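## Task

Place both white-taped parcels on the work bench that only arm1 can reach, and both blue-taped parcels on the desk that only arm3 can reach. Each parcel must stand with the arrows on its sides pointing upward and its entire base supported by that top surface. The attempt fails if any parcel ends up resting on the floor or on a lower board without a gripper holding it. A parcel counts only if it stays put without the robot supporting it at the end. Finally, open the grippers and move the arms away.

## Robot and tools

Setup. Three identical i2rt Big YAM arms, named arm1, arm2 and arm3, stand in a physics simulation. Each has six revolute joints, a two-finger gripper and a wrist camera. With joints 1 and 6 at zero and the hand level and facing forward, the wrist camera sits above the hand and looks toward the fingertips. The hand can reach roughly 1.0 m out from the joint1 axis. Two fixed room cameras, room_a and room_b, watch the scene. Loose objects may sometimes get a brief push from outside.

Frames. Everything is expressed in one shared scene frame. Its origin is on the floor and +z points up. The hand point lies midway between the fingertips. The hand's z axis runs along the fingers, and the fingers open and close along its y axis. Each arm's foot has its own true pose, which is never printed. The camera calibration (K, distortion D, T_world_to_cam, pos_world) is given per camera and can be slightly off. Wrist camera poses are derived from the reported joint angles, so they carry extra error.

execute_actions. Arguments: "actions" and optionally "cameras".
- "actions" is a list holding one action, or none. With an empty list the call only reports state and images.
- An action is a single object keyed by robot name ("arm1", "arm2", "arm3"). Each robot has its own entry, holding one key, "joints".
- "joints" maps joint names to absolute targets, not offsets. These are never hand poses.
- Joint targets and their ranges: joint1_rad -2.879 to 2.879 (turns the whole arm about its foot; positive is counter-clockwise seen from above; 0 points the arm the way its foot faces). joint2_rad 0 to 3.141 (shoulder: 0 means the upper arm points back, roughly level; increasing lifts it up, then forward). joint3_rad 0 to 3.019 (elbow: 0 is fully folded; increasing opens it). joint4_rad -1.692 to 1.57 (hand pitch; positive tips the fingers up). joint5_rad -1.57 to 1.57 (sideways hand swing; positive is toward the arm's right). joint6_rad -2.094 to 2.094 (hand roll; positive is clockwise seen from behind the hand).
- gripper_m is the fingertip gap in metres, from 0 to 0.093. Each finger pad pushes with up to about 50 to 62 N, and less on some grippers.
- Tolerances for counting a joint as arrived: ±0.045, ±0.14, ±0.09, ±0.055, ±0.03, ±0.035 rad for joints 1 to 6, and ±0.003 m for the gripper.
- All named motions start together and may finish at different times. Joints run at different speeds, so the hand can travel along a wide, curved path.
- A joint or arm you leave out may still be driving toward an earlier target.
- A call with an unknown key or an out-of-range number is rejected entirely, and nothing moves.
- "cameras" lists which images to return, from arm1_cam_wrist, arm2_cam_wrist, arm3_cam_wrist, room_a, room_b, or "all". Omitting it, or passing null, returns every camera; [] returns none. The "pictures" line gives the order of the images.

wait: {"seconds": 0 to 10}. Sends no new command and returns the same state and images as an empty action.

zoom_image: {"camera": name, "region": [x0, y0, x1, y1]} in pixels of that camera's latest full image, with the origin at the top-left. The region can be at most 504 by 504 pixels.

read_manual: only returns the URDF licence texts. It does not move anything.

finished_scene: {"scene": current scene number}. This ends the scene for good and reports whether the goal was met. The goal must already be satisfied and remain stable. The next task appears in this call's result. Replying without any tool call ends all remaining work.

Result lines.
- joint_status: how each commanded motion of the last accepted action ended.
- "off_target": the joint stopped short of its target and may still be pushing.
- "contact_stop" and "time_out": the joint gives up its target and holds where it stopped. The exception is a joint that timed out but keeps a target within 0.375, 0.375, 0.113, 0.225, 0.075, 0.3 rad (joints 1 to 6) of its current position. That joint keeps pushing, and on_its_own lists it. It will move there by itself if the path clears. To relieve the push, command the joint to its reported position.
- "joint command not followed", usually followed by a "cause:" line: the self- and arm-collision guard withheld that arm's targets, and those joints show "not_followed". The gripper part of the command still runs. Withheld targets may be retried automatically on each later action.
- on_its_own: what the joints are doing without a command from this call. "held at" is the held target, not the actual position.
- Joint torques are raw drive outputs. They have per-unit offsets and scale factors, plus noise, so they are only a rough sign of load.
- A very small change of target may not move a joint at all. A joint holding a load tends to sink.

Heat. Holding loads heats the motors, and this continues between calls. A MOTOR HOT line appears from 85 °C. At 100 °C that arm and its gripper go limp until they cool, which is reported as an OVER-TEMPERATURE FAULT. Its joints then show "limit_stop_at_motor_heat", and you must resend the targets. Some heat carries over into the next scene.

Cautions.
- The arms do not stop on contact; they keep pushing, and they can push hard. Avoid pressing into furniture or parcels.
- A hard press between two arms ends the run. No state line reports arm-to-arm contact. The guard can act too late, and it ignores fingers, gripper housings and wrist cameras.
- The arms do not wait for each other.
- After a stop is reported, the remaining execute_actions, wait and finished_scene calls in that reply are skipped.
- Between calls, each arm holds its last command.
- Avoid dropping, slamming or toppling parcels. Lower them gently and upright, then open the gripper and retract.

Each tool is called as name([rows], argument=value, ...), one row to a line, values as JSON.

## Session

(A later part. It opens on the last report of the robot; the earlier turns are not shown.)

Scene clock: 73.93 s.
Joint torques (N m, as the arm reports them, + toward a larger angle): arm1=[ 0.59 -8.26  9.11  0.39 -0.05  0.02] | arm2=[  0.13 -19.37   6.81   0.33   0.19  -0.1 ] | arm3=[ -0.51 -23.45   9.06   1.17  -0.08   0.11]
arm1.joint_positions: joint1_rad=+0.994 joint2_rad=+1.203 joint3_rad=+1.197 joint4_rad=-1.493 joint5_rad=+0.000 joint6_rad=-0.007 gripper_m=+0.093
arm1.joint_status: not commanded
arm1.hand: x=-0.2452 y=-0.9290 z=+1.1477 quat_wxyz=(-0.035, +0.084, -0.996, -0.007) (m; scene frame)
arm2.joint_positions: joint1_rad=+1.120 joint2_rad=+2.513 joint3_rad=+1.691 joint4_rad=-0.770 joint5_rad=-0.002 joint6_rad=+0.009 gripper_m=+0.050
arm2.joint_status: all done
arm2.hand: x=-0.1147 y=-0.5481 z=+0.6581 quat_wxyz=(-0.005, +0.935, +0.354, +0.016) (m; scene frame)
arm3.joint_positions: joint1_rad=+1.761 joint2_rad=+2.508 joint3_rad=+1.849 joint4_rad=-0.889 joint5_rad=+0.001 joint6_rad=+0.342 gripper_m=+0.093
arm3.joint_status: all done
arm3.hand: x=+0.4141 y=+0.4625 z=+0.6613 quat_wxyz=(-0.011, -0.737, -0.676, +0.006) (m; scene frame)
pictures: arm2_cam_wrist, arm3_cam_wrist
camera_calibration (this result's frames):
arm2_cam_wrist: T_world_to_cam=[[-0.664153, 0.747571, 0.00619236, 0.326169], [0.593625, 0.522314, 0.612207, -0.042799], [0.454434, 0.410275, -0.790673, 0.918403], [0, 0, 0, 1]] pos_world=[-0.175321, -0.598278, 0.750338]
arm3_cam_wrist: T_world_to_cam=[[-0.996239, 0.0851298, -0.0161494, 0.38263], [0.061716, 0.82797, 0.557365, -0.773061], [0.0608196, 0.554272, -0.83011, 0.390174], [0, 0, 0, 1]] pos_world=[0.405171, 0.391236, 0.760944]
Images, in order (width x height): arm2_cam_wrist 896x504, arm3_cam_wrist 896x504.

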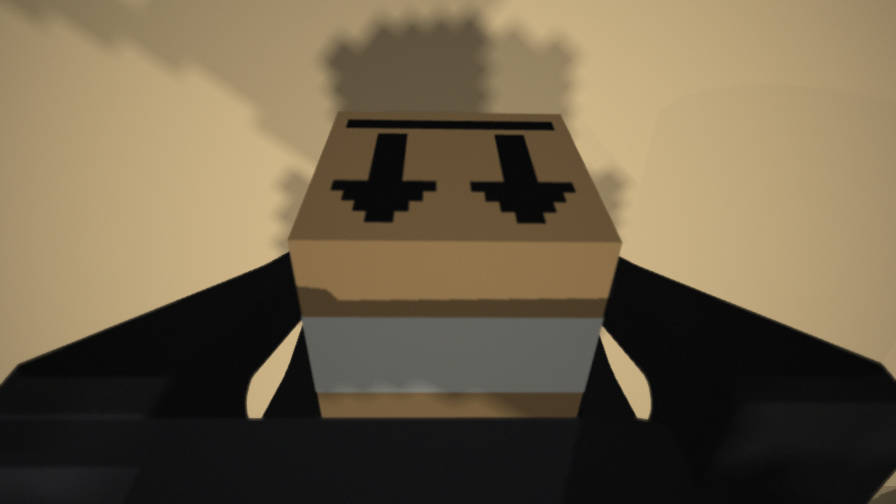

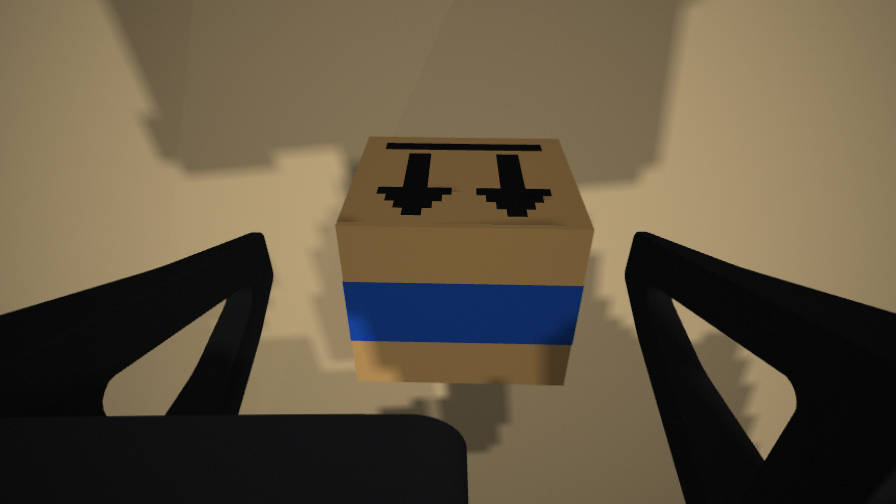

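execute_actions([
  {"arm2": {"joints": {"gripper_m": 0.093}}, "arm3": {"joints": {"joint3_rad": 1.815}}},
], cameras=["arm2_cam_wrist", "arm3_cam_wrist"])

Scene clock: 74.73 s.
Joint torques (N m, as the arm reports them, + toward a larger angle): arm1=[ 0.81 -8.18  9.1   0.41 -0.06  0.02] | arm2=[  0.06 -19.24   6.61   0.32   0.19  -0.1 ] | arm3=[ -0.53 -23.81   7.36   1.13  -0.08   0.1 ]
arm1.joint_positions: joint1_rad=+0.994 joint2_rad=+1.203 joint3_rad=+1.197 joint4_rad=-1.493 joint5_rad=+0.000 joint6_rad=-0.007 gripper_m=+0.093
arm1.joint_status: not commanded
arm1.hand: x=-0.2452 y=-0.9290 z=+1.1477 quat_wxyz=(-0.035, +0.084, -0.996, -0.007) (m; scene frame)
arm2.joint_positions: joint1_rad=+1.120 joint2_rad=+2.513 joint3_rad=+1.691 joint4_rad=-0.770 joint5_rad=-0.002 joint6_rad=+0.009 gripper_m=+0.093
arm2.joint_status: all done
arm2.hand: x=-0.1147 y=-0.5481 z=+0.6581 quat_wxyz=(-0.005, +0.935, +0.354, +0.016) (m; scene frame)
arm3.joint_positions: joint1_rad=+1.761 joint2_rad=+2.508 joint3_rad=+1.815 joint4_rad=-0.889 joint5_rad=+0.001 joint6_rad=+0.342 gripper_m=+0.093
arm3.joint_status: all done
arm3.hand: x=+0.4099 y=+0.4786 z=+0.6510 quat_wxyz=(+0.004, -0.737, -0.676, -0.002) (m; scene frame)
pictures: arm2_cam_wrist, arm3_cam_wrist
camera_calibration (this result's frames):
arm2_cam_wrist: T_world_to_cam=[[-0.664153, 0.747571, 0.00619236, 0.326169], [0.593625, 0.522314, 0.612207, -0.042799], [0.454434, 0.410275, -0.790673, 0.918403], [0, 0, 0, 1]] pos_world=[-0.175321, -0.598278, 0.750338]
arm3_cam_wrist: T_world_to_cam=[[-0.996332, 0.085449, -0.00467616, 0.369333], [0.0666429, 0.809012, 0.584002, -0.790674], [0.0536854, 0.581548, -0.811739, 0.35087], [0, 0, 0, 1]] pos_world=[0.401834, 0.404059, 0.748297]
Images, in order (width x height): arm2_cam_wrist 896x504, arm3_cam_wrist 896x504.

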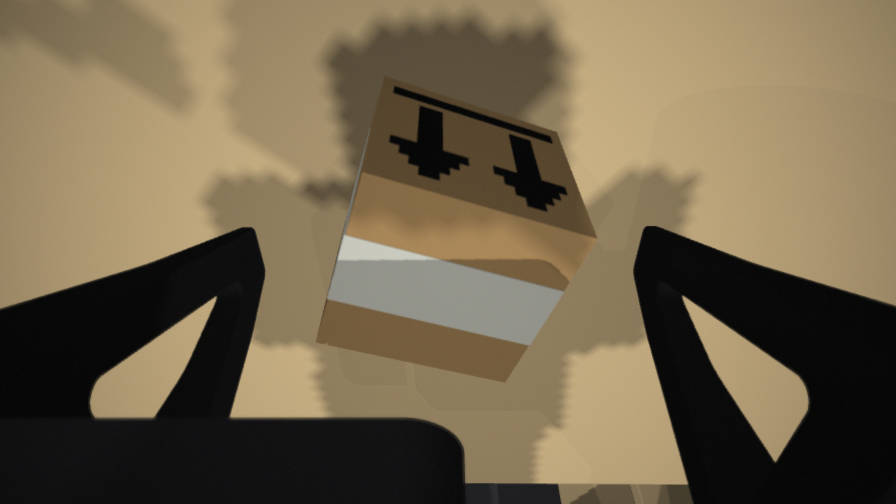

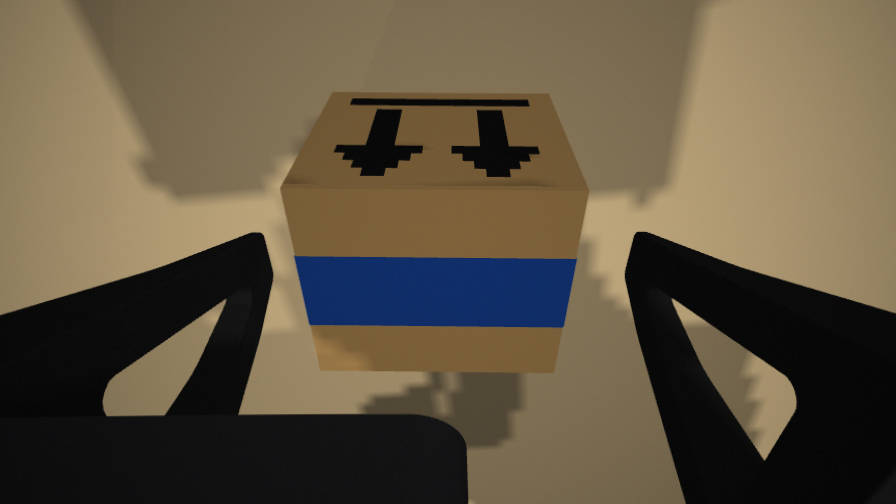

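execute_actions([
  {"arm2": {"joints": {"joint2_rad": 1.9}}, "arm3": {"joints": {"gripper_m": 0.04}}, "arm1": {"joints": {"joint1_rad": 1.58}}},
], cameras=[])

Scene clock: 76.67 s.
Joint torques (N m, as the arm reports them, + toward a larger angle): arm1=[ 0.63 -8.1   9.12  0.41 -0.06  0.01] | arm2=[  0.13 -16.93   8.54   1.15   0.18  -0.1 ] | arm3=[ -0.49 -23.7    7.44   1.1   -0.07   0.1 ]
arm1.joint_positions: joint1_rad=+1.573 joint2_rad=+1.203 joint3_rad=+1.197 joint4_rad=-1.493 joint5_rad=+0.000 joint6_rad=-0.007 gripper_m=+0.093
arm1.joint_status: all done
arm1.hand: x=-0.3318 y=-0.7498 z=+1.1492 quat_wxyz=(-0.033, +0.365, -0.930, -0.017) (m; scene frame)
arm2.joint_positions: joint1_rad=+1.120 joint2_rad=+1.904 joint3_rad=+1.707 joint4_rad=-0.764 joint5_rad=-0.002 joint6_rad=+0.009 gripper_m=+0.093
arm2.joint_status: all done
arm2.hand: x=-0.1945 y=-0.6200 z=+1.0747 quat_wxyz=(+0.108, +0.893, +0.339, -0.275) (m; scene frame)
arm3.joint_positions: joint1_rad=+1.761 joint2_rad=+2.508 joint3_rad=+1.815 joint4_rad=-0.889 joint5_rad=+0.001 joint6_rad=+0.343 gripper_m=+0.056
arm3.joint_status: gripper_m off_target (ended at +0.056, target +0.040)
arm3.hand: x=+0.4100 y=+0.4786 z=+0.6510 quat_wxyz=(+0.004, -0.737, -0.676, -0.002) (m; scene frame)
pictures: none
No camera images: the call's "cameras" was empty. Leave "cameras" out to get every camera's image.

execute_actions([
  {"arm2": {"joints": {"joint1_rad": 0.0, "joint2_rad": 0.9, "joint3_rad": 0.9, "joint4_rad": -1.2}}, "arm3": {"joints": {"joint2_rad": 1.9, "joint3_rad": 1.6, "joint4_rad": -1.2}}},
], cameras=[])

Scene clock: 78.50 s.
Joint torques (N m, as the arm reports them, + toward a larger angle): arm1=[ 0.82 -8.17  9.14  0.43 -0.05  0.02] | arm2=[-0.24 -2.92  7.92  0.44  0.04 -0.1 ] | arm3=[ -0.52 -17.71   9.71   0.85  -0.07   0.1 ]
arm1.joint_positions: joint1_rad=+1.573 joint2_rad=+1.203 joint3_rad=+1.197 joint4_rad=-1.493 joint5_rad=+0.000 joint6_rad=-0.007 gripper_m=+0.093
arm1.joint_status: not commanded
arm1.hand: x=-0.3318 y=-0.7498 z=+1.1492 quat_wxyz=(-0.033, +0.365, -0.930, -0.017) (m; scene frame)
arm2.joint_positions: joint1_rad=+0.000 joint2_rad=+0.900 joint3_rad=+0.904 joint4_rad=-1.194 joint5_rad=+0.002 joint6_rad=+0.009 gripper_m=+0.093
arm2.joint_status: all done
arm2.hand: x=+0.0544 y=-0.0160 z=+1.1338 quat_wxyz=(-0.041, +0.963, -0.192, -0.182) (m; scene frame)
arm3.joint_positions: joint1_rad=+1.761 joint2_rad=+1.877 joint3_rad=+1.596 joint4_rad=-1.191 joint5_rad=+0.001 joint6_rad=+0.343 gripper_m=+0.056
arm3.joint_status: all done
arm3.hand: x=+0.3928 y=+0.5433 z=+0.9610 quat_wxyz=(-0.044, -0.736, -0.675, +0.023) (m; scene frame)
pictures: none
No camera images: the call's "cameras" was empty. Leave "cameras" out to get every camera's image.

execute_actions([
  {"arm1": {"joints": {"joint1_rad": 1.615, "joint2_rad": 2.38, "joint3_rad": 1.75, "joint4_rad": -0.91, "joint6_rad": 0.38}}, "arm3": {"joints": {"joint1_rad": -1.303, "joint2_rad": 1.74, "joint3_rad": 1.27, "joint4_rad": -1.07, "joint6_rad": 0}}},
], cameras=["arm1_cam_wrist", "arm3_cam_wrist"])

Scene clock: 81.70 s.
Joint torques (N m, as the arm reports them, + toward a larger angle): arm1=[  1.04 -23.69   8.34   0.7   -0.01   0.05] | arm2=[-0.27 -2.86  7.88  0.42  0.04 -0.09] | arm3=[  0.25 -17.39   8.21   1.    -0.13  -0.04]
arm1.joint_positions: joint1_rad=+1.605 joint2_rad=+2.390 joint3_rad=+1.729 joint4_rad=-0.914 joint5_rad=+0.000 joint6_rad=+0.371 gripper_m=+0.093
arm1.joint_status: all done
arm1.hand: x=-0.1279 y=-0.5319 z=+0.7487 quat_wxyz=(+0.002, +0.199, -0.980, -0.003) (m; scene frame)
arm2.joint_positions: joint1_rad=+0.000 joint2_rad=+0.900 joint3_rad=+0.904 joint4_rad=-1.194 joint5_rad=+0.002 joint6_rad=+0.009 gripper_m=+0.093
arm2.joint_status: not commanded
arm2.hand: x=+0.0544 y=-0.0160 z=+1.1338 quat_wxyz=(-0.041, +0.963, -0.192, -0.182) (m; scene frame)
arm3.joint_positions: joint1_rad=-1.311 joint2_rad=+1.747 joint3_rad=+1.276 joint4_rad=-1.069 joint5_rad=+0.001 joint6_rad=+0.008 gripper_m=+0.056
arm3.joint_status: all done
arm3.hand: x=+0.0837 y=+1.5927 z=+0.9117 quat_wxyz=(+0.009, -0.810, +0.586, +0.011) (m; scene frame)
pictures: arm1_cam_wrist, arm3_cam_wrist
camera_calibration (this result's frames):
arm1_cam_wrist: T_world_to_cam=[[0.380303, -0.924838, -0.00667969, -0.439293], [-0.746867, -0.311364, 0.587573, -0.697825], [-0.545489, -0.218467, -0.809144, 0.541505], [0, 0, 0, 1]] pos_world=[-0.0587329, -0.505251, 0.845243]
arm3_cam_wrist: T_world_to_cam=[[0.949349, 0.314163, -0.00615539, -0.575427], [0.265105, -0.790281, 0.552427, 0.736869], [0.168687, -0.526078, -0.833539, 1.70641], [0, 0, 0, 1]] pos_world=[0.063083, 1.66082, 1.01175]
Images, in order (width x height): arm1_cam_wrist 896x504, arm3_cam_wrist 896x504.

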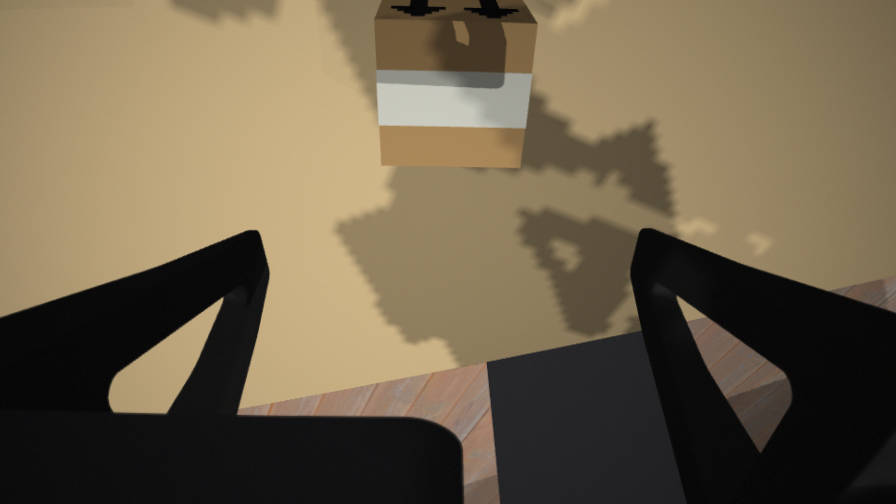

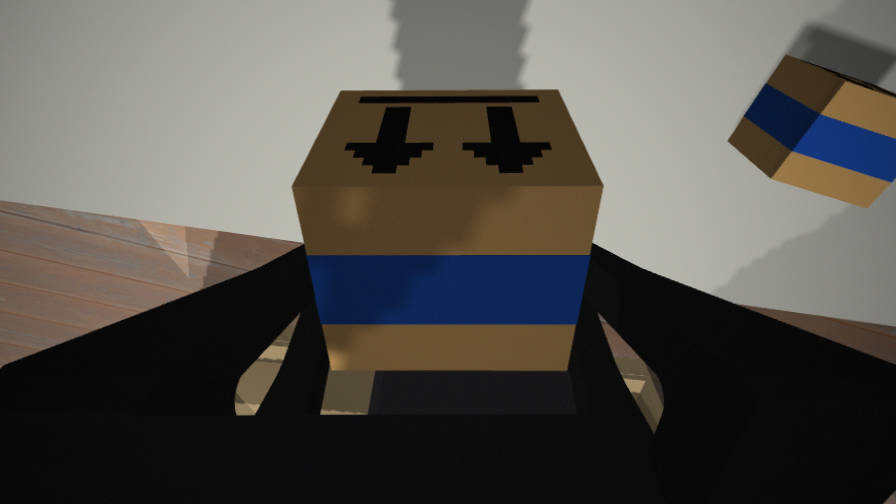

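execute_actions([
  {"arm1": {"joints": {"joint2_rad": 2.59, "joint3_rad": 1.86, "joint4_rad": -0.82}}, "arm3": {"joints": {"joint2_rad": 1.97, "joint3_rad": 1.165, "joint4_rad": -0.745}}},
], cameras=["arm1_cam_wrist", "arm3_cam_wrist"])

Scene clock: 83.63 s.
Joint torques (N m, as the arm reports them, + toward a larger angle): arm1=[  1.01 -23.51   7.07   0.68  -0.01   0.04] | arm2=[-0.26 -2.82  7.85  0.43  0.04 -0.1 ] | arm3=[  0.28 -18.38   7.71   1.29  -0.12  -0.04]
arm1.joint_positions: joint1_rad=+1.605 joint2_rad=+2.581 joint3_rad=+1.850 joint4_rad=-0.821 joint5_rad=+0.000 joint6_rad=+0.371 gripper_m=+0.093
arm1.joint_status: all done
arm1.hand: x=-0.1119 y=-0.5156 z=+0.6635 quat_wxyz=(-0.008, +0.199, -0.980, -0.009) (m; scene frame)
arm2.joint_positions: joint1_rad=+0.000 joint2_rad=+0.900 joint3_rad=+0.904 joint4_rad=-1.194 joint5_rad=+0.002 joint6_rad=+0.009 gripper_m=+0.093
arm2.joint_status: not commanded
arm2.hand: x=+0.0544 y=-0.0160 z=+1.1338 quat_wxyz=(-0.041, +0.963, -0.192, -0.182) (m; scene frame)
arm3.joint_positions: joint1_rad=-1.311 joint2_rad=+1.980 joint3_rad=+1.150 joint4_rad=-0.755 joint5_rad=+0.001 joint6_rad=+0.008 gripper_m=+0.056
arm3.joint_status: all done
arm3.hand: x=+0.0882 y=+1.5797 z=+0.7630 quat_wxyz=(-0.003, -0.810, +0.586, -0.006) (m; scene frame)
pictures: arm1_cam_wrist, arm3_cam_wrist
camera_calibration (this result's frames):
arm1_cam_wrist: T_world_to_cam=[[0.379986, -0.924862, -0.0155092, -0.424987], [-0.756839, -0.320504, 0.569625, -0.624646], [-0.531795, -0.204711, -0.821758, 0.501749], [0, 0, 0, 1]] pos_world=[-0.0444394, -0.490542, 0.761539]
arm3_cam_wrist: T_world_to_cam=[[0.949444, 0.313883, -0.00588237, -0.576306], [0.257073, -0.766576, 0.588452, 0.743297], [0.180195, -0.560214, -0.808511, 1.60871], [0, 0, 0, 1]] pos_world=[0.0662074, 1.6519, 0.859872]
Images, in order (width x height): arm1_cam_wrist 896x504, arm3_cam_wrist 896x504.

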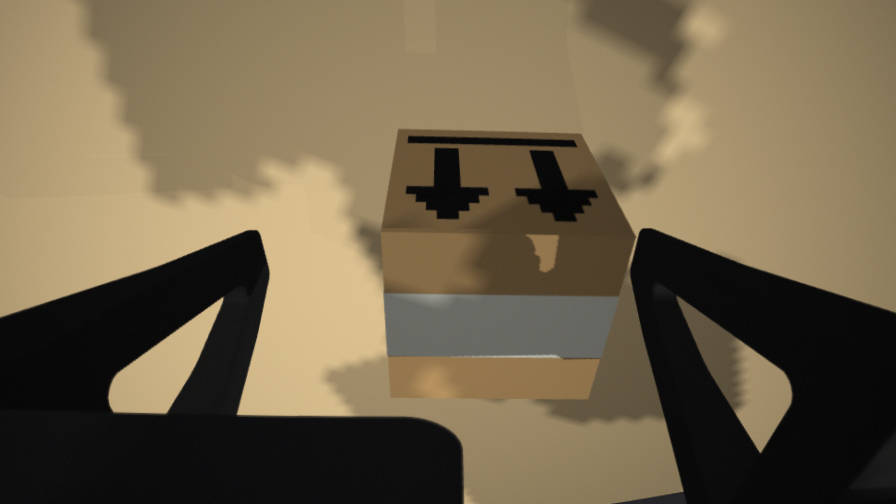

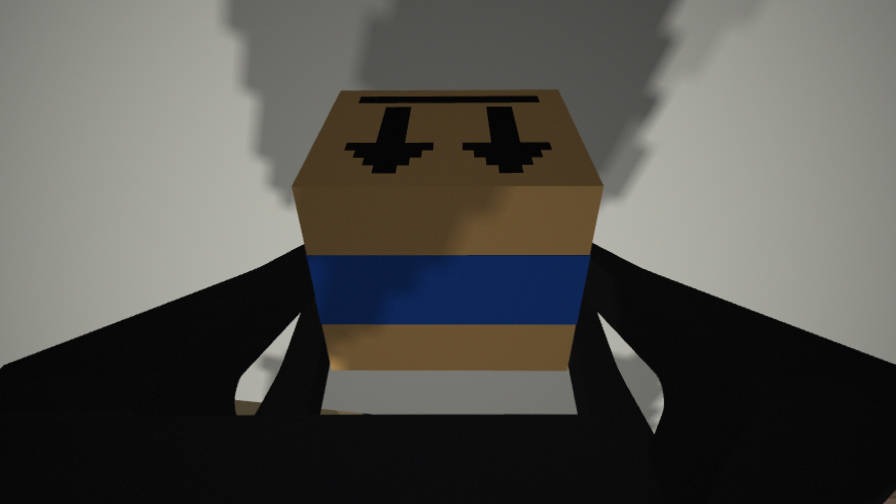

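execute_actions(actions=[])

Scene clock: 84.43 s.
Joint torques (N m, as the arm reports them, + toward a larger angle): arm1=[  1.18 -22.96   7.05   0.58  -0.01   0.03] | arm2=[-0.39 -2.85  7.87  0.42  0.05 -0.1 ] | arm3=[  0.24 -18.49   7.7    1.34  -0.13  -0.04]
arm1.joint_positions: joint1_rad=+1.605 joint2_rad=+2.581 joint3_rad=+1.850 joint4_rad=-0.821 joint5_rad=+0.000 joint6_rad=+0.371 gripper_m=+0.093
arm1.joint_status: all done
arm1.hand: x=-0.1119 y=-0.5156 z=+0.6635 quat_wxyz=(-0.008, +0.199, -0.980, -0.009) (m; scene frame)
arm2.joint_positions: joint1_rad=+0.000 joint2_rad=+0.900 joint3_rad=+0.904 joint4_rad=-1.194 joint5_rad=+0.002 joint6_rad=+0.009 gripper_m=+0.093
arm2.joint_status: not commanded
arm2.hand: x=+0.0544 y=-0.0160 z=+1.1338 quat_wxyz=(-0.041, +0.963, -0.192, -0.182) (m; scene frame)
arm3.joint_positions: joint1_rad=-1.311 joint2_rad=+1.980 joint3_rad=+1.150 joint4_rad=-0.755 joint5_rad=+0.001 joint6_rad=+0.008 gripper_m=+0.056
arm3.joint_status: all done
arm3.hand: x=+0.0882 y=+1.5797 z=+0.7630 quat_wxyz=(-0.003, -0.810, +0.586, -0.006) (m; scene frame)
pictures: arm1_cam_wrist, arm2_cam_wrist, arm3_cam_wrist, room_a, room_b
camera_calibration (this result's frames):
arm1_cam_wrist: T_world_to_cam=[[0.379986, -0.924862, -0.0155092, -0.424987], [-0.756839, -0.320504, 0.569625, -0.624646], [-0.531795, -0.204711, -0.821758, 0.501749], [0, 0, 0, 1]] pos_world=[-0.0444394, -0.490542, 0.761539]
arm2_cam_wrist: T_world_to_cam=[[0.386952, 0.921941, 0.0171008, -0.0289936], [0.89166, -0.37884, 0.247838, -0.329801], [0.234971, -0.0806534, -0.968651, 1.20524], [0, 0, 0, 1]] pos_world=[0.0220929, -0.00100438, 1.24969]
arm3_cam_wrist: T_world_to_cam=[[0.949444, 0.313883, -0.00588237, -0.576306], [0.257073, -0.766576, 0.588452, 0.743297], [0.180195, -0.560214, -0.808511, 1.60871], [0, 0, 0, 1]] pos_world=[0.0662074, 1.6519, 0.859872]
Images, in order (width x height): arm1_cam_wrist 896x504, arm2_cam_wrist 896x504, arm3_cam_wrist 896x504, room_a 896x504, room_b 896x504.

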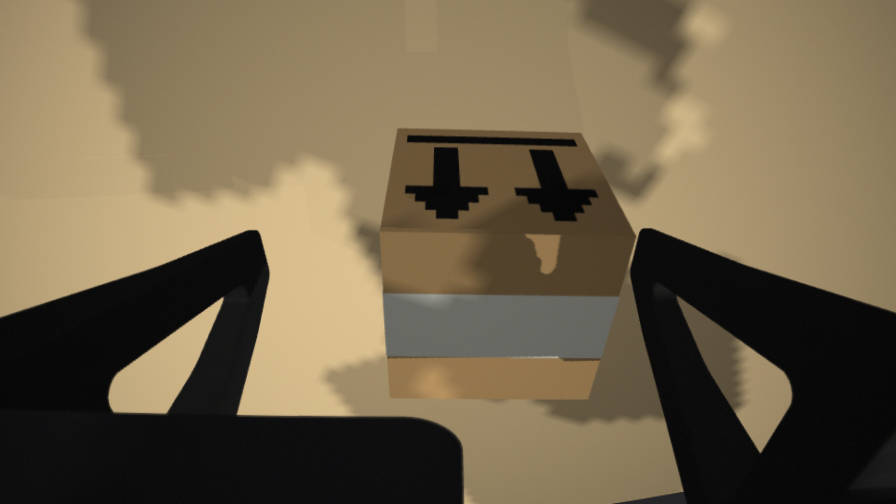

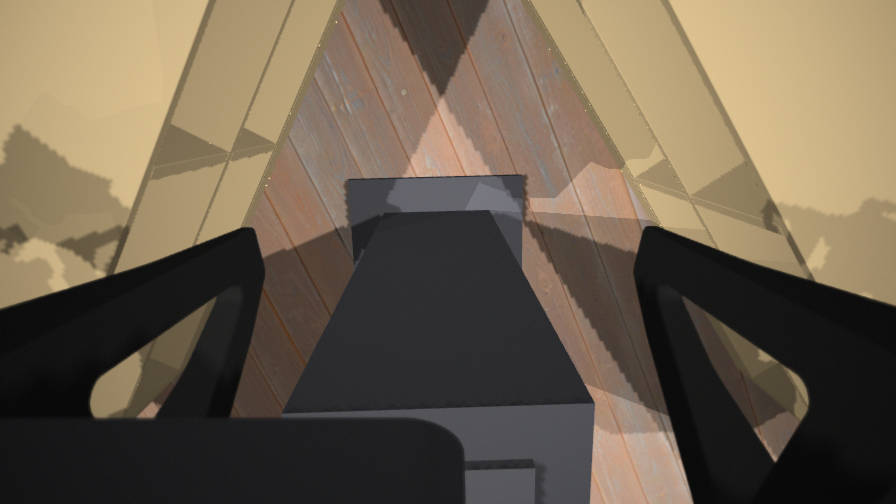

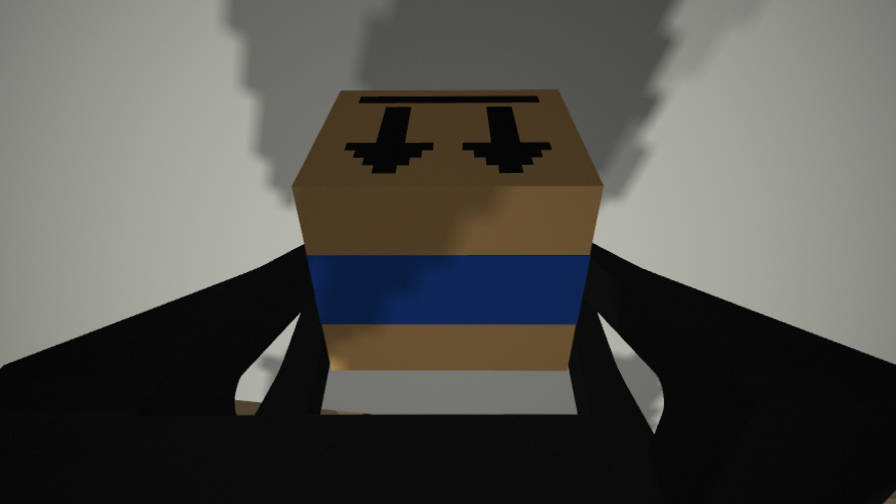

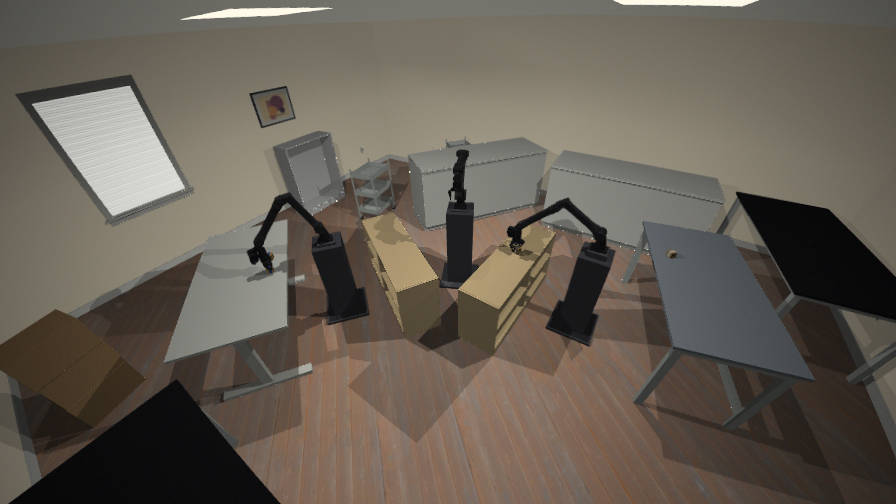

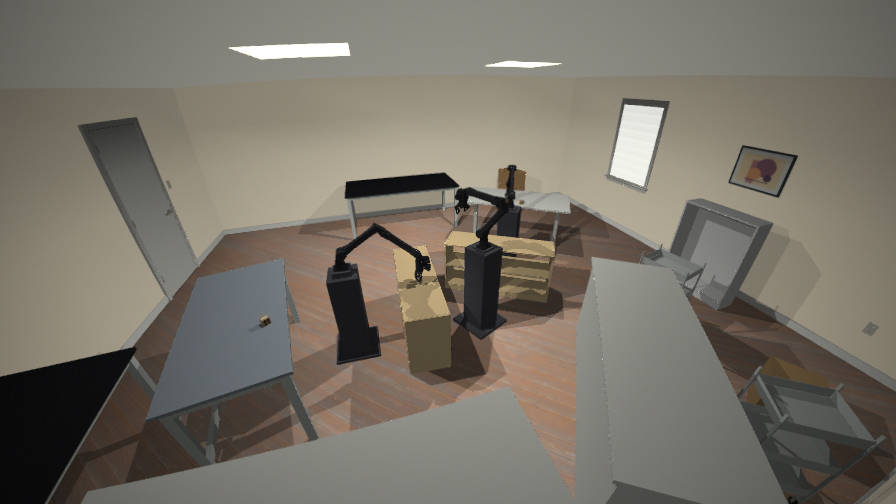

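execute_actions([
  {"arm1":{"joints":{"joint1_rad":1.585,"joint3_rad":1.80}},"arm3":{"joints":{"gripper_m":0.093}}},
], cameras=["arm1_cam_wrist","arm3_cam_wrist"])

Scene clock: 85.40 s.
Joint torques (N m, as the arm reports them, + toward a larger angle): arm1=[ -0.81 -22.47   5.98   0.6   -0.01   0.04] | arm2=[-0.26 -2.87  7.85  0.45  0.05 -0.1 ] | arm3=[  0.25 -18.65   7.75   1.34  -0.12  -0.04]
arm1.joint_positions: joint1_rad=+1.599 joint2_rad=+2.580 joint3_rad=+1.798 joint4_rad=-0.821 joint5_rad=+0.000 joint6_rad=+0.371 gripper_m=+0.093
arm1.joint_status: all done
arm1.hand: x=-0.1282 y=-0.5367 z=+0.6492 quat_wxyz=(+0.014, +0.196, -0.980, +0.005) (m; scene frame)
arm2.joint_positions: joint1_rad=+0.000 joint2_rad=+0.900 joint3_rad=+0.904 joint4_rad=-1.194 joint5_rad=+0.002 joint6_rad=+0.009 gripper_m=+0.093
arm2.joint_status: not commanded
arm2.hand: x=+0.0544 y=-0.0160 z=+1.1338 quat_wxyz=(-0.041, +0.963, -0.192, -0.182) (m; scene frame)
arm3.joint_positions: joint1_rad=-1.311 joint2_rad=+1.980 joint3_rad=+1.150 joint4_rad=-0.755 joint5_rad=+0.001 joint6_rad=+0.008 gripper_m=+0.093
arm3.joint_status: all done
arm3.hand: x=+0.0882 y=+1.5797 z=+0.7630 quat_wxyz=(-0.003, -0.810, +0.586, -0.006) (m; scene frame)
pictures: arm1_cam_wrist, arm3_cam_wrist
camera_calibration (this result's frames):
arm1_cam_wrist: T_world_to_cam=[[0.374453, -0.927238, 0.00386076, -0.453154], [-0.73662, -0.29494, 0.608606, -0.644558], [-0.563184, -0.230738, -0.793463, 0.440685], [0, 0, 0, 1]] pos_world=[-0.056923, -0.508605, 0.743699]
arm3_cam_wrist: T_world_to_cam=[[0.949444, 0.313883, -0.00588237, -0.576306], [0.257073, -0.766576, 0.588452, 0.743297], [0.180195, -0.560214, -0.808511, 1.60871], [0, 0, 0, 1]] pos_world=[0.0662074, 1.6519, 0.859872]
Images, in order (width x height): arm1_cam_wrist 896x504, arm3_cam_wrist 896x504.

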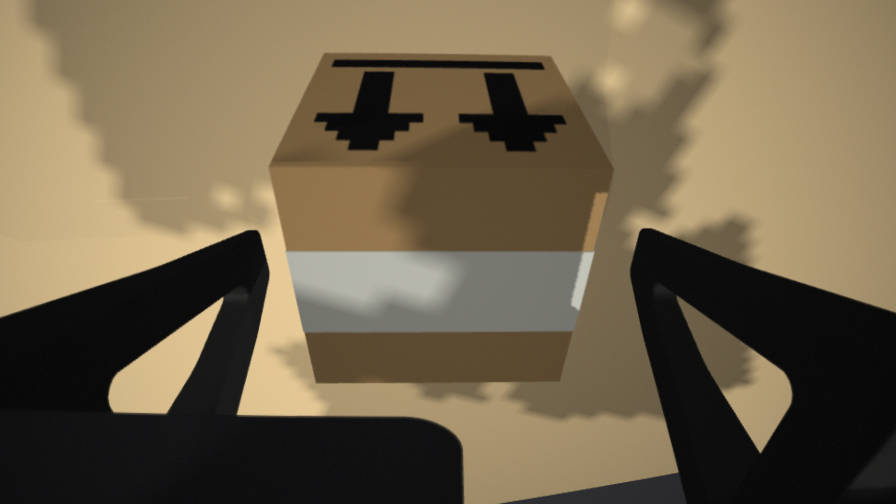

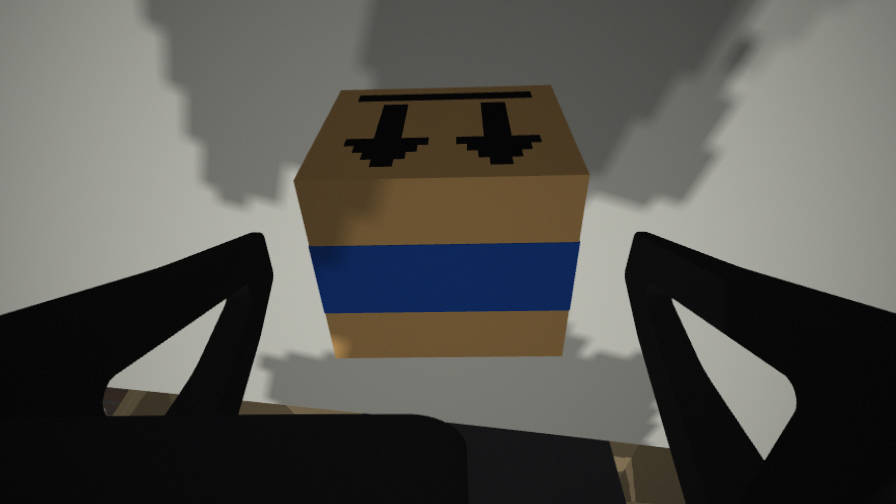

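execute_actions([
  {"arm1":{"joints":{"gripper_m":0.04}},"arm3":{"joints":{"joint2_rad":1.6}}},
], cameras=["arm3_cam_wrist"])

execute_actions([
  {"arm1":{"joints":{"joint2_rad":1.9}},"arm3":{"joints":{"joint1_rad":-1.6,"joint2_rad":1.3,"joint3_rad":1.0,"joint4_rad":-0.5}}},
], cameras=["arm1_cam_wrist","arm3_cam_wrist"])

Scene clock: 86.80 s.
Joint torques (N m, as the arm reports them, + toward a larger angle): arm1=[ -0.72 -22.66   6.1    0.56  -0.02   0.04] | arm2=[-0.3  -2.88  7.88  0.43  0.05 -0.1 ] | arm3=[  0.3  -12.46  10.55   1.95  -0.12  -0.04]
arm1.joint_positions: joint1_rad=+1.599 joint2_rad=+2.580 joint3_rad=+1.798 joint4_rad=-0.821 joint5_rad=+0.000 joint6_rad=+0.371 gripper_m=+0.049
arm1.joint_status: gripper_m off_target (ended at +0.049, target +0.040)
arm1.hand: x=-0.1282 y=-0.5367 z=+0.6492 quat_wxyz=(+0.014, +0.196, -0.980, +0.005) (m; scene frame)
arm2.joint_positions: joint1_rad=+0.000 joint2_rad=+0.900 joint3_rad=+0.904 joint4_rad=-1.194 joint5_rad=+0.002 joint6_rad=+0.009 gripper_m=+0.093
arm2.joint_status: not commanded
arm2.hand: x=+0.0544 y=-0.0160 z=+1.1338 quat_wxyz=(-0.041, +0.963, -0.192, -0.182) (m; scene frame)
arm3.joint_positions: joint1_rad=-1.311 joint2_rad=+1.574 joint3_rad=+1.150 joint4_rad=-0.752 joint5_rad=+0.001 joint6_rad=+0.008 gripper_m=+0.093
arm3.joint_status: all done
arm3.hand: x=+0.0738 y=+1.6220 z=+0.9646 quat_wxyz=(+0.114, -0.794, +0.575, +0.159) (m; scene frame)
pictures: arm3_cam_wrist
camera_calibration (this result's frames):
arm3_cam_wrist: T_world_to_cam=[[0.948437, 0.316867, -0.00787129, -0.577539], [0.310856, -0.925018, 0.218426, 1.27077], [0.0619309, -0.20961, -0.975822, 1.39943], [0, 0, 0, 1]] pos_world=[0.0660666, 1.65182, 1.08348]
Images, in order (width x height): arm3_cam_wrist 896x504.

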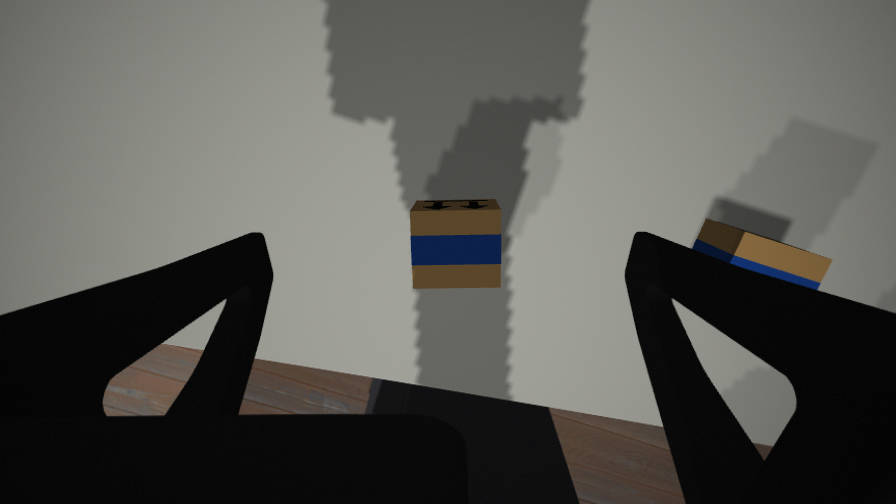

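Scene clock: 88.63 s.
Joint torques (N m, as the arm reports them, + toward a larger angle): arm1=[ -0.93 -18.75   9.94   1.54  -0.03   0.02] | arm2=[-0.28 -2.82  7.84  0.45  0.04 -0.09] | arm3=[ 0.07 -9.14 10.97  2.65 -0.13 -0.02]
arm1.joint_positions: joint1_rad=+1.599 joint2_rad=+1.884 joint3_rad=+1.795 joint4_rad=-0.820 joint5_rad=+0.000 joint6_rad=+0.371 gripper_m=+0.049
arm1.joint_status: all done
arm1.hand: x=-0.0596 y=-0.4754 z=+1.1321 quat_wxyz=(-0.273, +0.184, -0.927, -0.179) (m; scene frame)
arm2.joint_positions: joint1_rad=+0.000 joint2_rad=+0.900 joint3_rad=+0.904 joint4_rad=-1.194 joint5_rad=+0.002 joint6_rad=+0.009 gripper_m=+0.093
arm2.joint_status: not commanded
arm2.hand: x=+0.0544 y=-0.0160 z=+1.1338 quat_wxyz=(-0.041, +0.963, -0.192, -0.182) (m; scene frame)
arm3.joint_positions: joint1_rad=-1.606 joint2_rad=+1.280 joint3_rad=+0.992 joint4_rad=-0.510 joint5_rad=+0.002 joint6_rad=+0.006 gripper_m=+0.093
arm3.joint_status: all done
arm3.hand: x=+0.2286 y=+1.6323 z=+1.0679 quat_wxyz=(+0.262, -0.663, +0.647, +0.270) (m; scene frame)
pictures: arm1_cam_wrist, arm3_cam_wrist
camera_calibration (this result's frames):
arm1_cam_wrist: T_world_to_cam=[[0.430882, -0.870569, -0.237593, -0.12019], [-0.896547, -0.442938, -0.00293702, -0.257469], [-0.102682, 0.214279, -0.97136, 1.31709], [0, 0, 0, 1]] pos_world=[-0.0438031, -0.500903, 1.25006]
arm3_cam_wrist: T_world_to_cam=[[0.999472, 0.0317708, -0.0068673, -0.274255], [0.0302992, -0.987125, -0.157054, 1.77611], [-0.0117686, 0.156763, -0.987566, 0.924115], [0, 0, 0, 1]] pos_world=[0.231171, 1.61709, 1.18969]
Images, in order (width x height): arm1_cam_wrist 896x504, arm3_cam_wrist 896x504.

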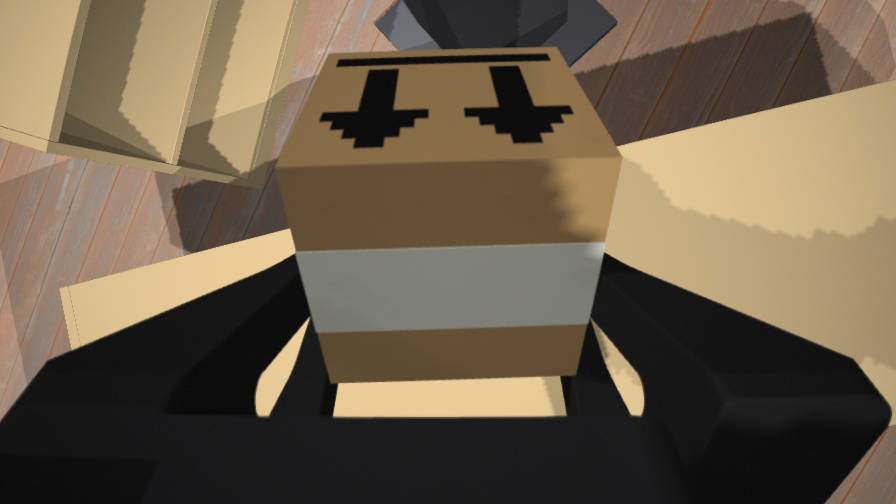

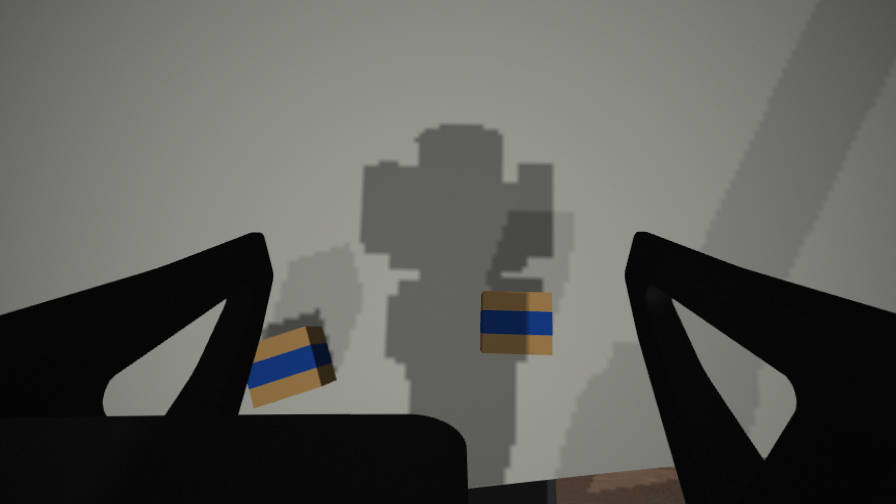

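execute_actions([
  {"arm1":{"joints":{"joint1_rad":-1.2,"joint2_rad":1.9,"joint3_rad":1.68,"joint4_rad":-1.0,"joint6_rad":0.0}},"arm3":{"joints":{"joint1_rad":-1.72,"joint2_rad":0.5,"joint3_rad":0.3,"joint4_rad":-0.2}}},
], cameras=["arm1_cam_wrist","arm3_cam_wrist"])

Scene clock: 91.47 s.
Joint torques (N m, as the arm reports them, + toward a larger angle): arm1=[  0.18 -19.24   9.56   0.87  -0.07  -0.14] | arm2=[-0.29 -2.81  7.85  0.47  0.04 -0.1 ] | arm3=[ 0.39 -0.62 11.29  3.15 -0.09 -0.03]
arm1.joint_positions: joint1_rad=-1.209 joint2_rad=+1.891 joint3_rad=+1.672 joint4_rad=-0.993 joint5_rad=+0.001 joint6_rad=+0.009 gripper_m=+0.049
arm1.joint_status: all done
arm1.hand: x=-0.8912 y=-1.5764 z=+1.0400 quat_wxyz=(-0.090, -0.841, -0.511, +0.151) (m; scene frame)
arm2.joint_positions: joint1_rad=+0.000 joint2_rad=+0.900 joint3_rad=+0.904 joint4_rad=-1.194 joint5_rad=+0.002 joint6_rad=+0.009 gripper_m=+0.093
arm2.joint_status: not commanded
arm2.hand: x=+0.0544 y=-0.0160 z=+1.1338 quat_wxyz=(-0.041, +0.963, -0.192, -0.182) (m; scene frame)
arm3.joint_positions: joint1_rad=-1.729 joint2_rad=+0.507 joint3_rad=+0.295 joint4_rad=-0.214 joint5_rad=+0.001 joint6_rad=+0.006 gripper_m=+0.093
arm3.joint_status: all done
arm3.hand: x=+0.2740 y=+1.4358 z=+1.0313 quat_wxyz=(+0.399, -0.565, +0.623, +0.365) (m; scene frame)
pictures: arm1_cam_wrist, arm3_cam_wrist
camera_calibration (this result's frames):
arm1_cam_wrist: T_world_to_cam=[[-0.882532, 0.470251, -0.00135102, -0.0447742], [0.45286, 0.850661, 0.267008, 1.47011], [0.12671, 0.235031, -0.963693, 1.60728], [0, 0, 0, 1]] pos_world=[-0.908927, -1.60727, 1.15633]
arm3_cam_wrist: T_world_to_cam=[[0.996143, -0.0875136, -0.0063659, -0.141942], [-0.0787675, -0.859902, -0.504346, 1.78036], [0.038663, 0.502902, -0.863478, 0.280553], [0, 0, 0, 1]] pos_world=[0.270783, 1.37742, 1.13927]
Images, in order (width x height): arm1_cam_wrist 896x504, arm3_cam_wrist 896x504.

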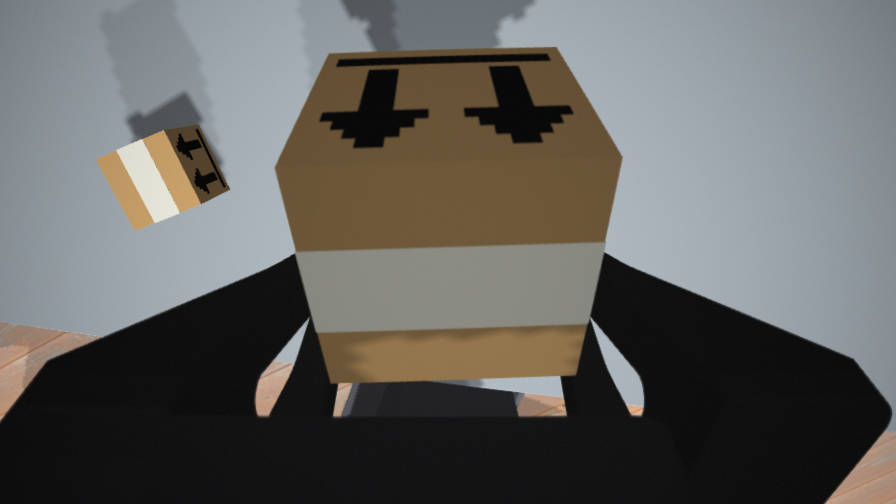

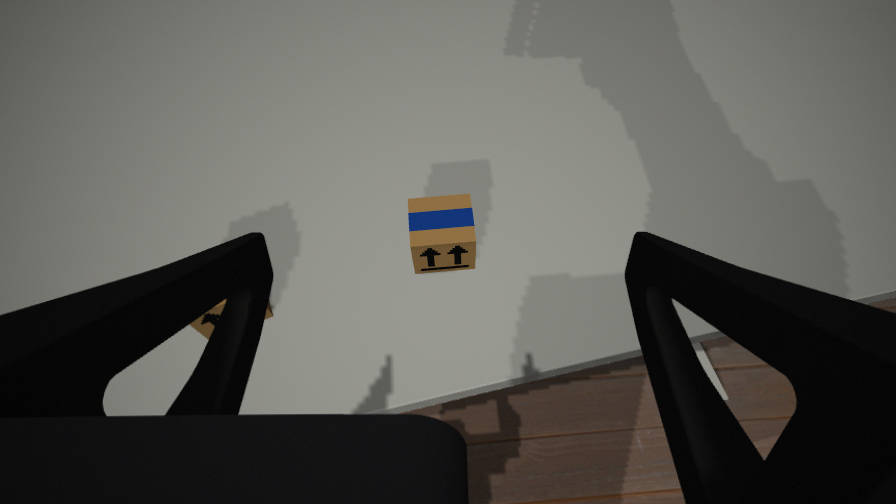

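execute_actions([
  {"arm1":{"joints":{"joint2_rad":2.24,"joint4_rad":-1.02}}},
], cameras=["arm1_cam_wrist"])

Scene clock: 94.37 s.
Joint torques (N m, as the arm reports them, + toward a larger angle): arm1=[  0.62 -22.95   8.39   0.39  -0.07  -0.14] | arm2=[-0.38 -2.73  7.86  0.45  0.04 -0.1 ] | arm3=[ 0.39 -0.64 11.29  3.15 -0.1  -0.02]
arm1.joint_positions: joint1_rad=-1.209 joint2_rad=+2.251 joint3_rad=+1.663 joint4_rad=-1.016 joint5_rad=+0.001 joint6_rad=+0.009 gripper_m=+0.049
arm1.joint_status: all done
arm1.hand: x=-0.8726 y=-1.5370 z=+0.8090 quat_wxyz=(+0.013, -0.855, -0.519, -0.015) (m; scene frame)
arm2.joint_positions: joint1_rad=+0.000 joint2_rad=+0.900 joint3_rad=+0.904 joint4_rad=-1.194 joint5_rad=+0.002 joint6_rad=+0.009 gripper_m=+0.093
arm2.joint_status: not commanded
arm2.hand: x=+0.0544 y=-0.0160 z=+1.1338 quat_wxyz=(-0.041, +0.963, -0.192, -0.182) (m; scene frame)
arm3.joint_positions: joint1_rad=-1.729 joint2_rad=+0.507 joint3_rad=+0.295 joint4_rad=-0.214 joint5_rad=+0.001 joint6_rad=+0.006 gripper_m=+0.093
arm3.joint_status: not commanded
arm3.hand: x=+0.2740 y=+1.4358 z=+1.0313 quat_wxyz=(+0.399, -0.565, +0.623, +0.365) (m; scene frame)
pictures: arm1_cam_wrist
camera_calibration (this result's frames):
arm1_cam_wrist: T_world_to_cam=[[-0.881947, 0.471303, 0.00662184, -0.0515634], [0.375134, 0.693341, 0.615266, 0.898515], [0.285385, 0.545116, -0.788292, 1.84621], [0, 0, 0, 1]] pos_world=[-0.909421, -1.60508, 0.902869]
Images, in order (width x height): arm1_cam_wrist 896x504.

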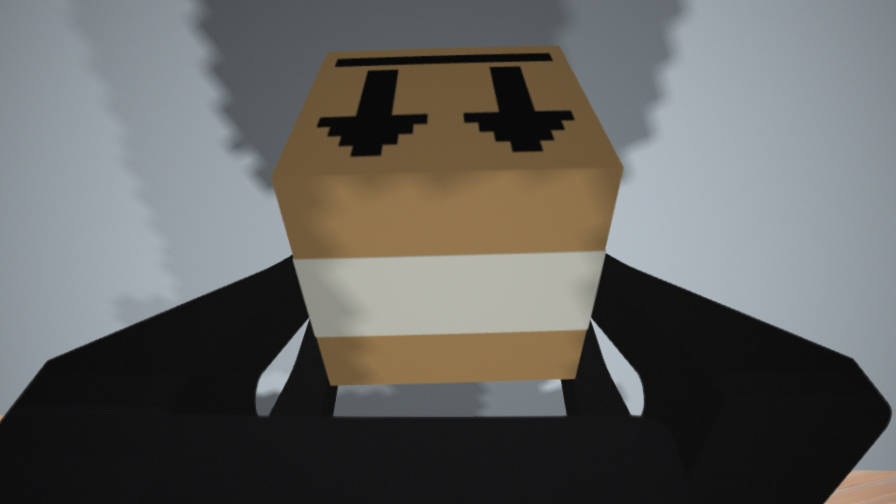

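The box shifted slightly in the grip, so it's touching the bench. Release.

execute_actions([
  {"arm1":{"joints":{"gripper_m":0.093}}},
], cameras=[])

execute_actions([
  {"arm1":{"joints":{"joint2_rad":1.7}}},
], cameras=["arm1_cam_wrist","room_a"])

Scene clock: 95.10 s.
Joint torques (N m, as the arm reports them, + toward a larger angle): arm1=[  0.76 -23.03   8.45   0.36  -0.07  -0.14] | arm2=[-0.28 -2.81  7.85  0.45  0.04 -0.1 ] | arm3=[ 0.34 -0.6  11.29  3.16 -0.1  -0.03]
arm1.joint_positions: joint1_rad=-1.209 joint2_rad=+2.251 joint3_rad=+1.663 joint4_rad=-1.016 joint5_rad=+0.001 joint6_rad=+0.009 gripper_m=+0.093
arm1.joint_status: all done
arm1.hand: x=-0.8726 y=-1.5370 z=+0.8090 quat_wxyz=(+0.013, -0.855, -0.519, -0.015) (m; scene frame)
arm2.joint_positions: joint1_rad=+0.000 joint2_rad=+0.900 joint3_rad=+0.904 joint4_rad=-1.194 joint5_rad=+0.002 joint6_rad=+0.009 gripper_m=+0.093
arm2.joint_status: not commanded
arm2.hand: x=+0.0544 y=-0.0160 z=+1.1338 quat_wxyz=(-0.041, +0.963, -0.192, -0.182) (m; scene frame)
arm3.joint_positions: joint1_rad=-1.729 joint2_rad=+0.507 joint3_rad=+0.295 joint4_rad=-0.214 joint5_rad=+0.001 joint6_rad=+0.006 gripper_m=+0.093
arm3.joint_status: not commanded
arm3.hand: x=+0.2740 y=+1.4358 z=+1.0313 quat_wxyz=(+0.399, -0.565, +0.623, +0.365) (m; scene frame)
pictures: none
No camera images: the call's "cameras" was empty. Leave "cameras" out to get every camera's image.

Scene clock: 96.63 s.
Joint torques (N m, as the arm reports them, + toward a larger angle): arm1=[  0.75 -15.6    9.94   1.34  -0.07  -0.15] | arm2=[-0.27 -2.85  7.85  0.43  0.04 -0.1 ] | arm3=[ 0.34 -0.66 11.29  3.15 -0.1  -0.03]
arm1.joint_positions: joint1_rad=-1.209 joint2_rad=+1.680 joint3_rad=+1.676 joint4_rad=-1.016 joint5_rad=+0.001 joint6_rad=+0.009 gripper_m=+0.093
arm1.joint_status: all done
arm1.hand: x=-0.8801 y=-1.5564 z=+1.1729 quat_wxyz=(-0.139, -0.823, -0.501, +0.231) (m; scene frame)
arm2.joint_positions: joint1_rad=+0.000 joint2_rad=+0.900 joint3_rad=+0.904 joint4_rad=-1.194 joint5_rad=+0.002 joint6_rad=+0.009 gripper_m=+0.093
arm2.joint_status: not commanded
arm2.hand: x=+0.0544 y=-0.0160 z=+1.1338 quat_wxyz=(-0.041, +0.963, -0.192, -0.182) (m; scene frame)
arm3.joint_positions: joint1_rad=-1.729 joint2_rad=+0.507 joint3_rad=+0.295 joint4_rad=-0.214 joint5_rad=+0.001 joint6_rad=+0.006 gripper_m=+0.093
arm3.joint_status: not commanded
arm3.hand: x=+0.2740 y=+1.4358 z=+1.0313 quat_wxyz=(+0.399, -0.565, +0.623, +0.365) (m; scene frame)
pictures: arm1_cam_wrist, room_a
camera_calibration (this result's frames):
arm1_cam_wrist: T_world_to_cam=[[-0.883469, 0.468466, -0.00472655, -0.0439309], [0.466688, 0.88091, 0.0787379, 1.69264], [0.0410497, 0.0673567, -0.996884, 1.43184], [0, 0, 0, 1]] pos_world=[-0.887522, -1.56693, 1.2939]
Images, in order (width x height): arm1_cam_wrist 896x504, room_a 896x504.

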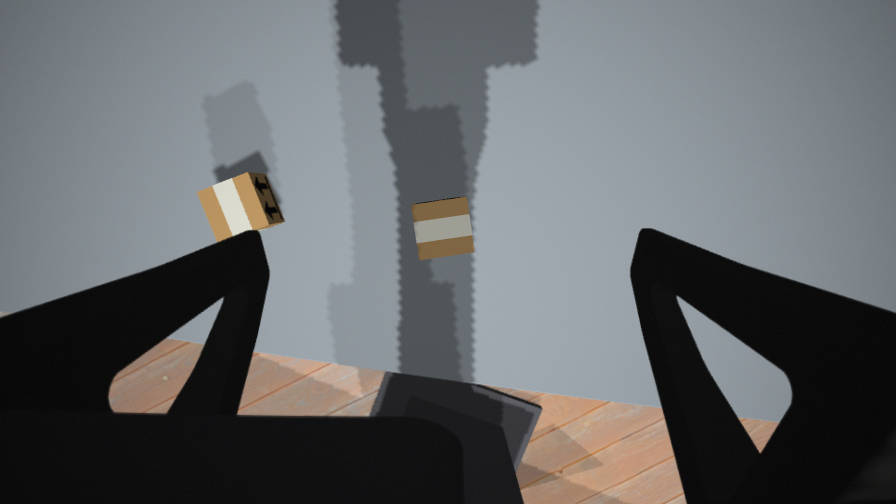

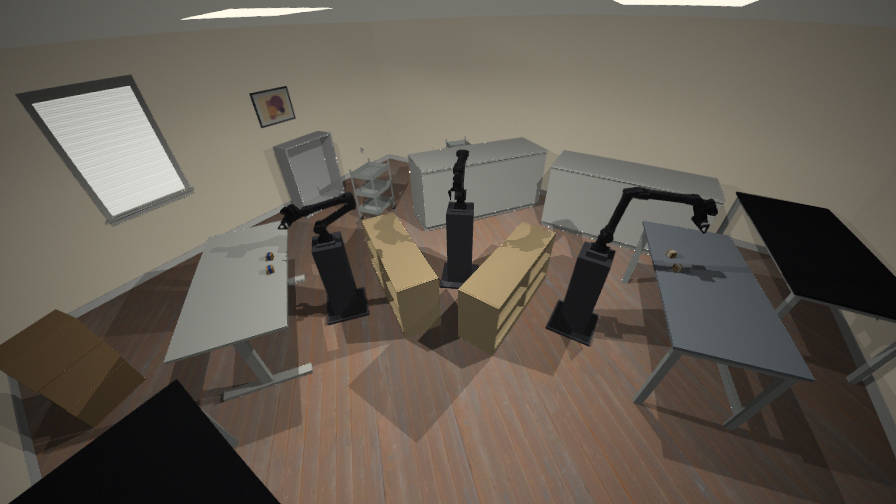

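finished_scene(scene=1)

The scene is finished: the task was done.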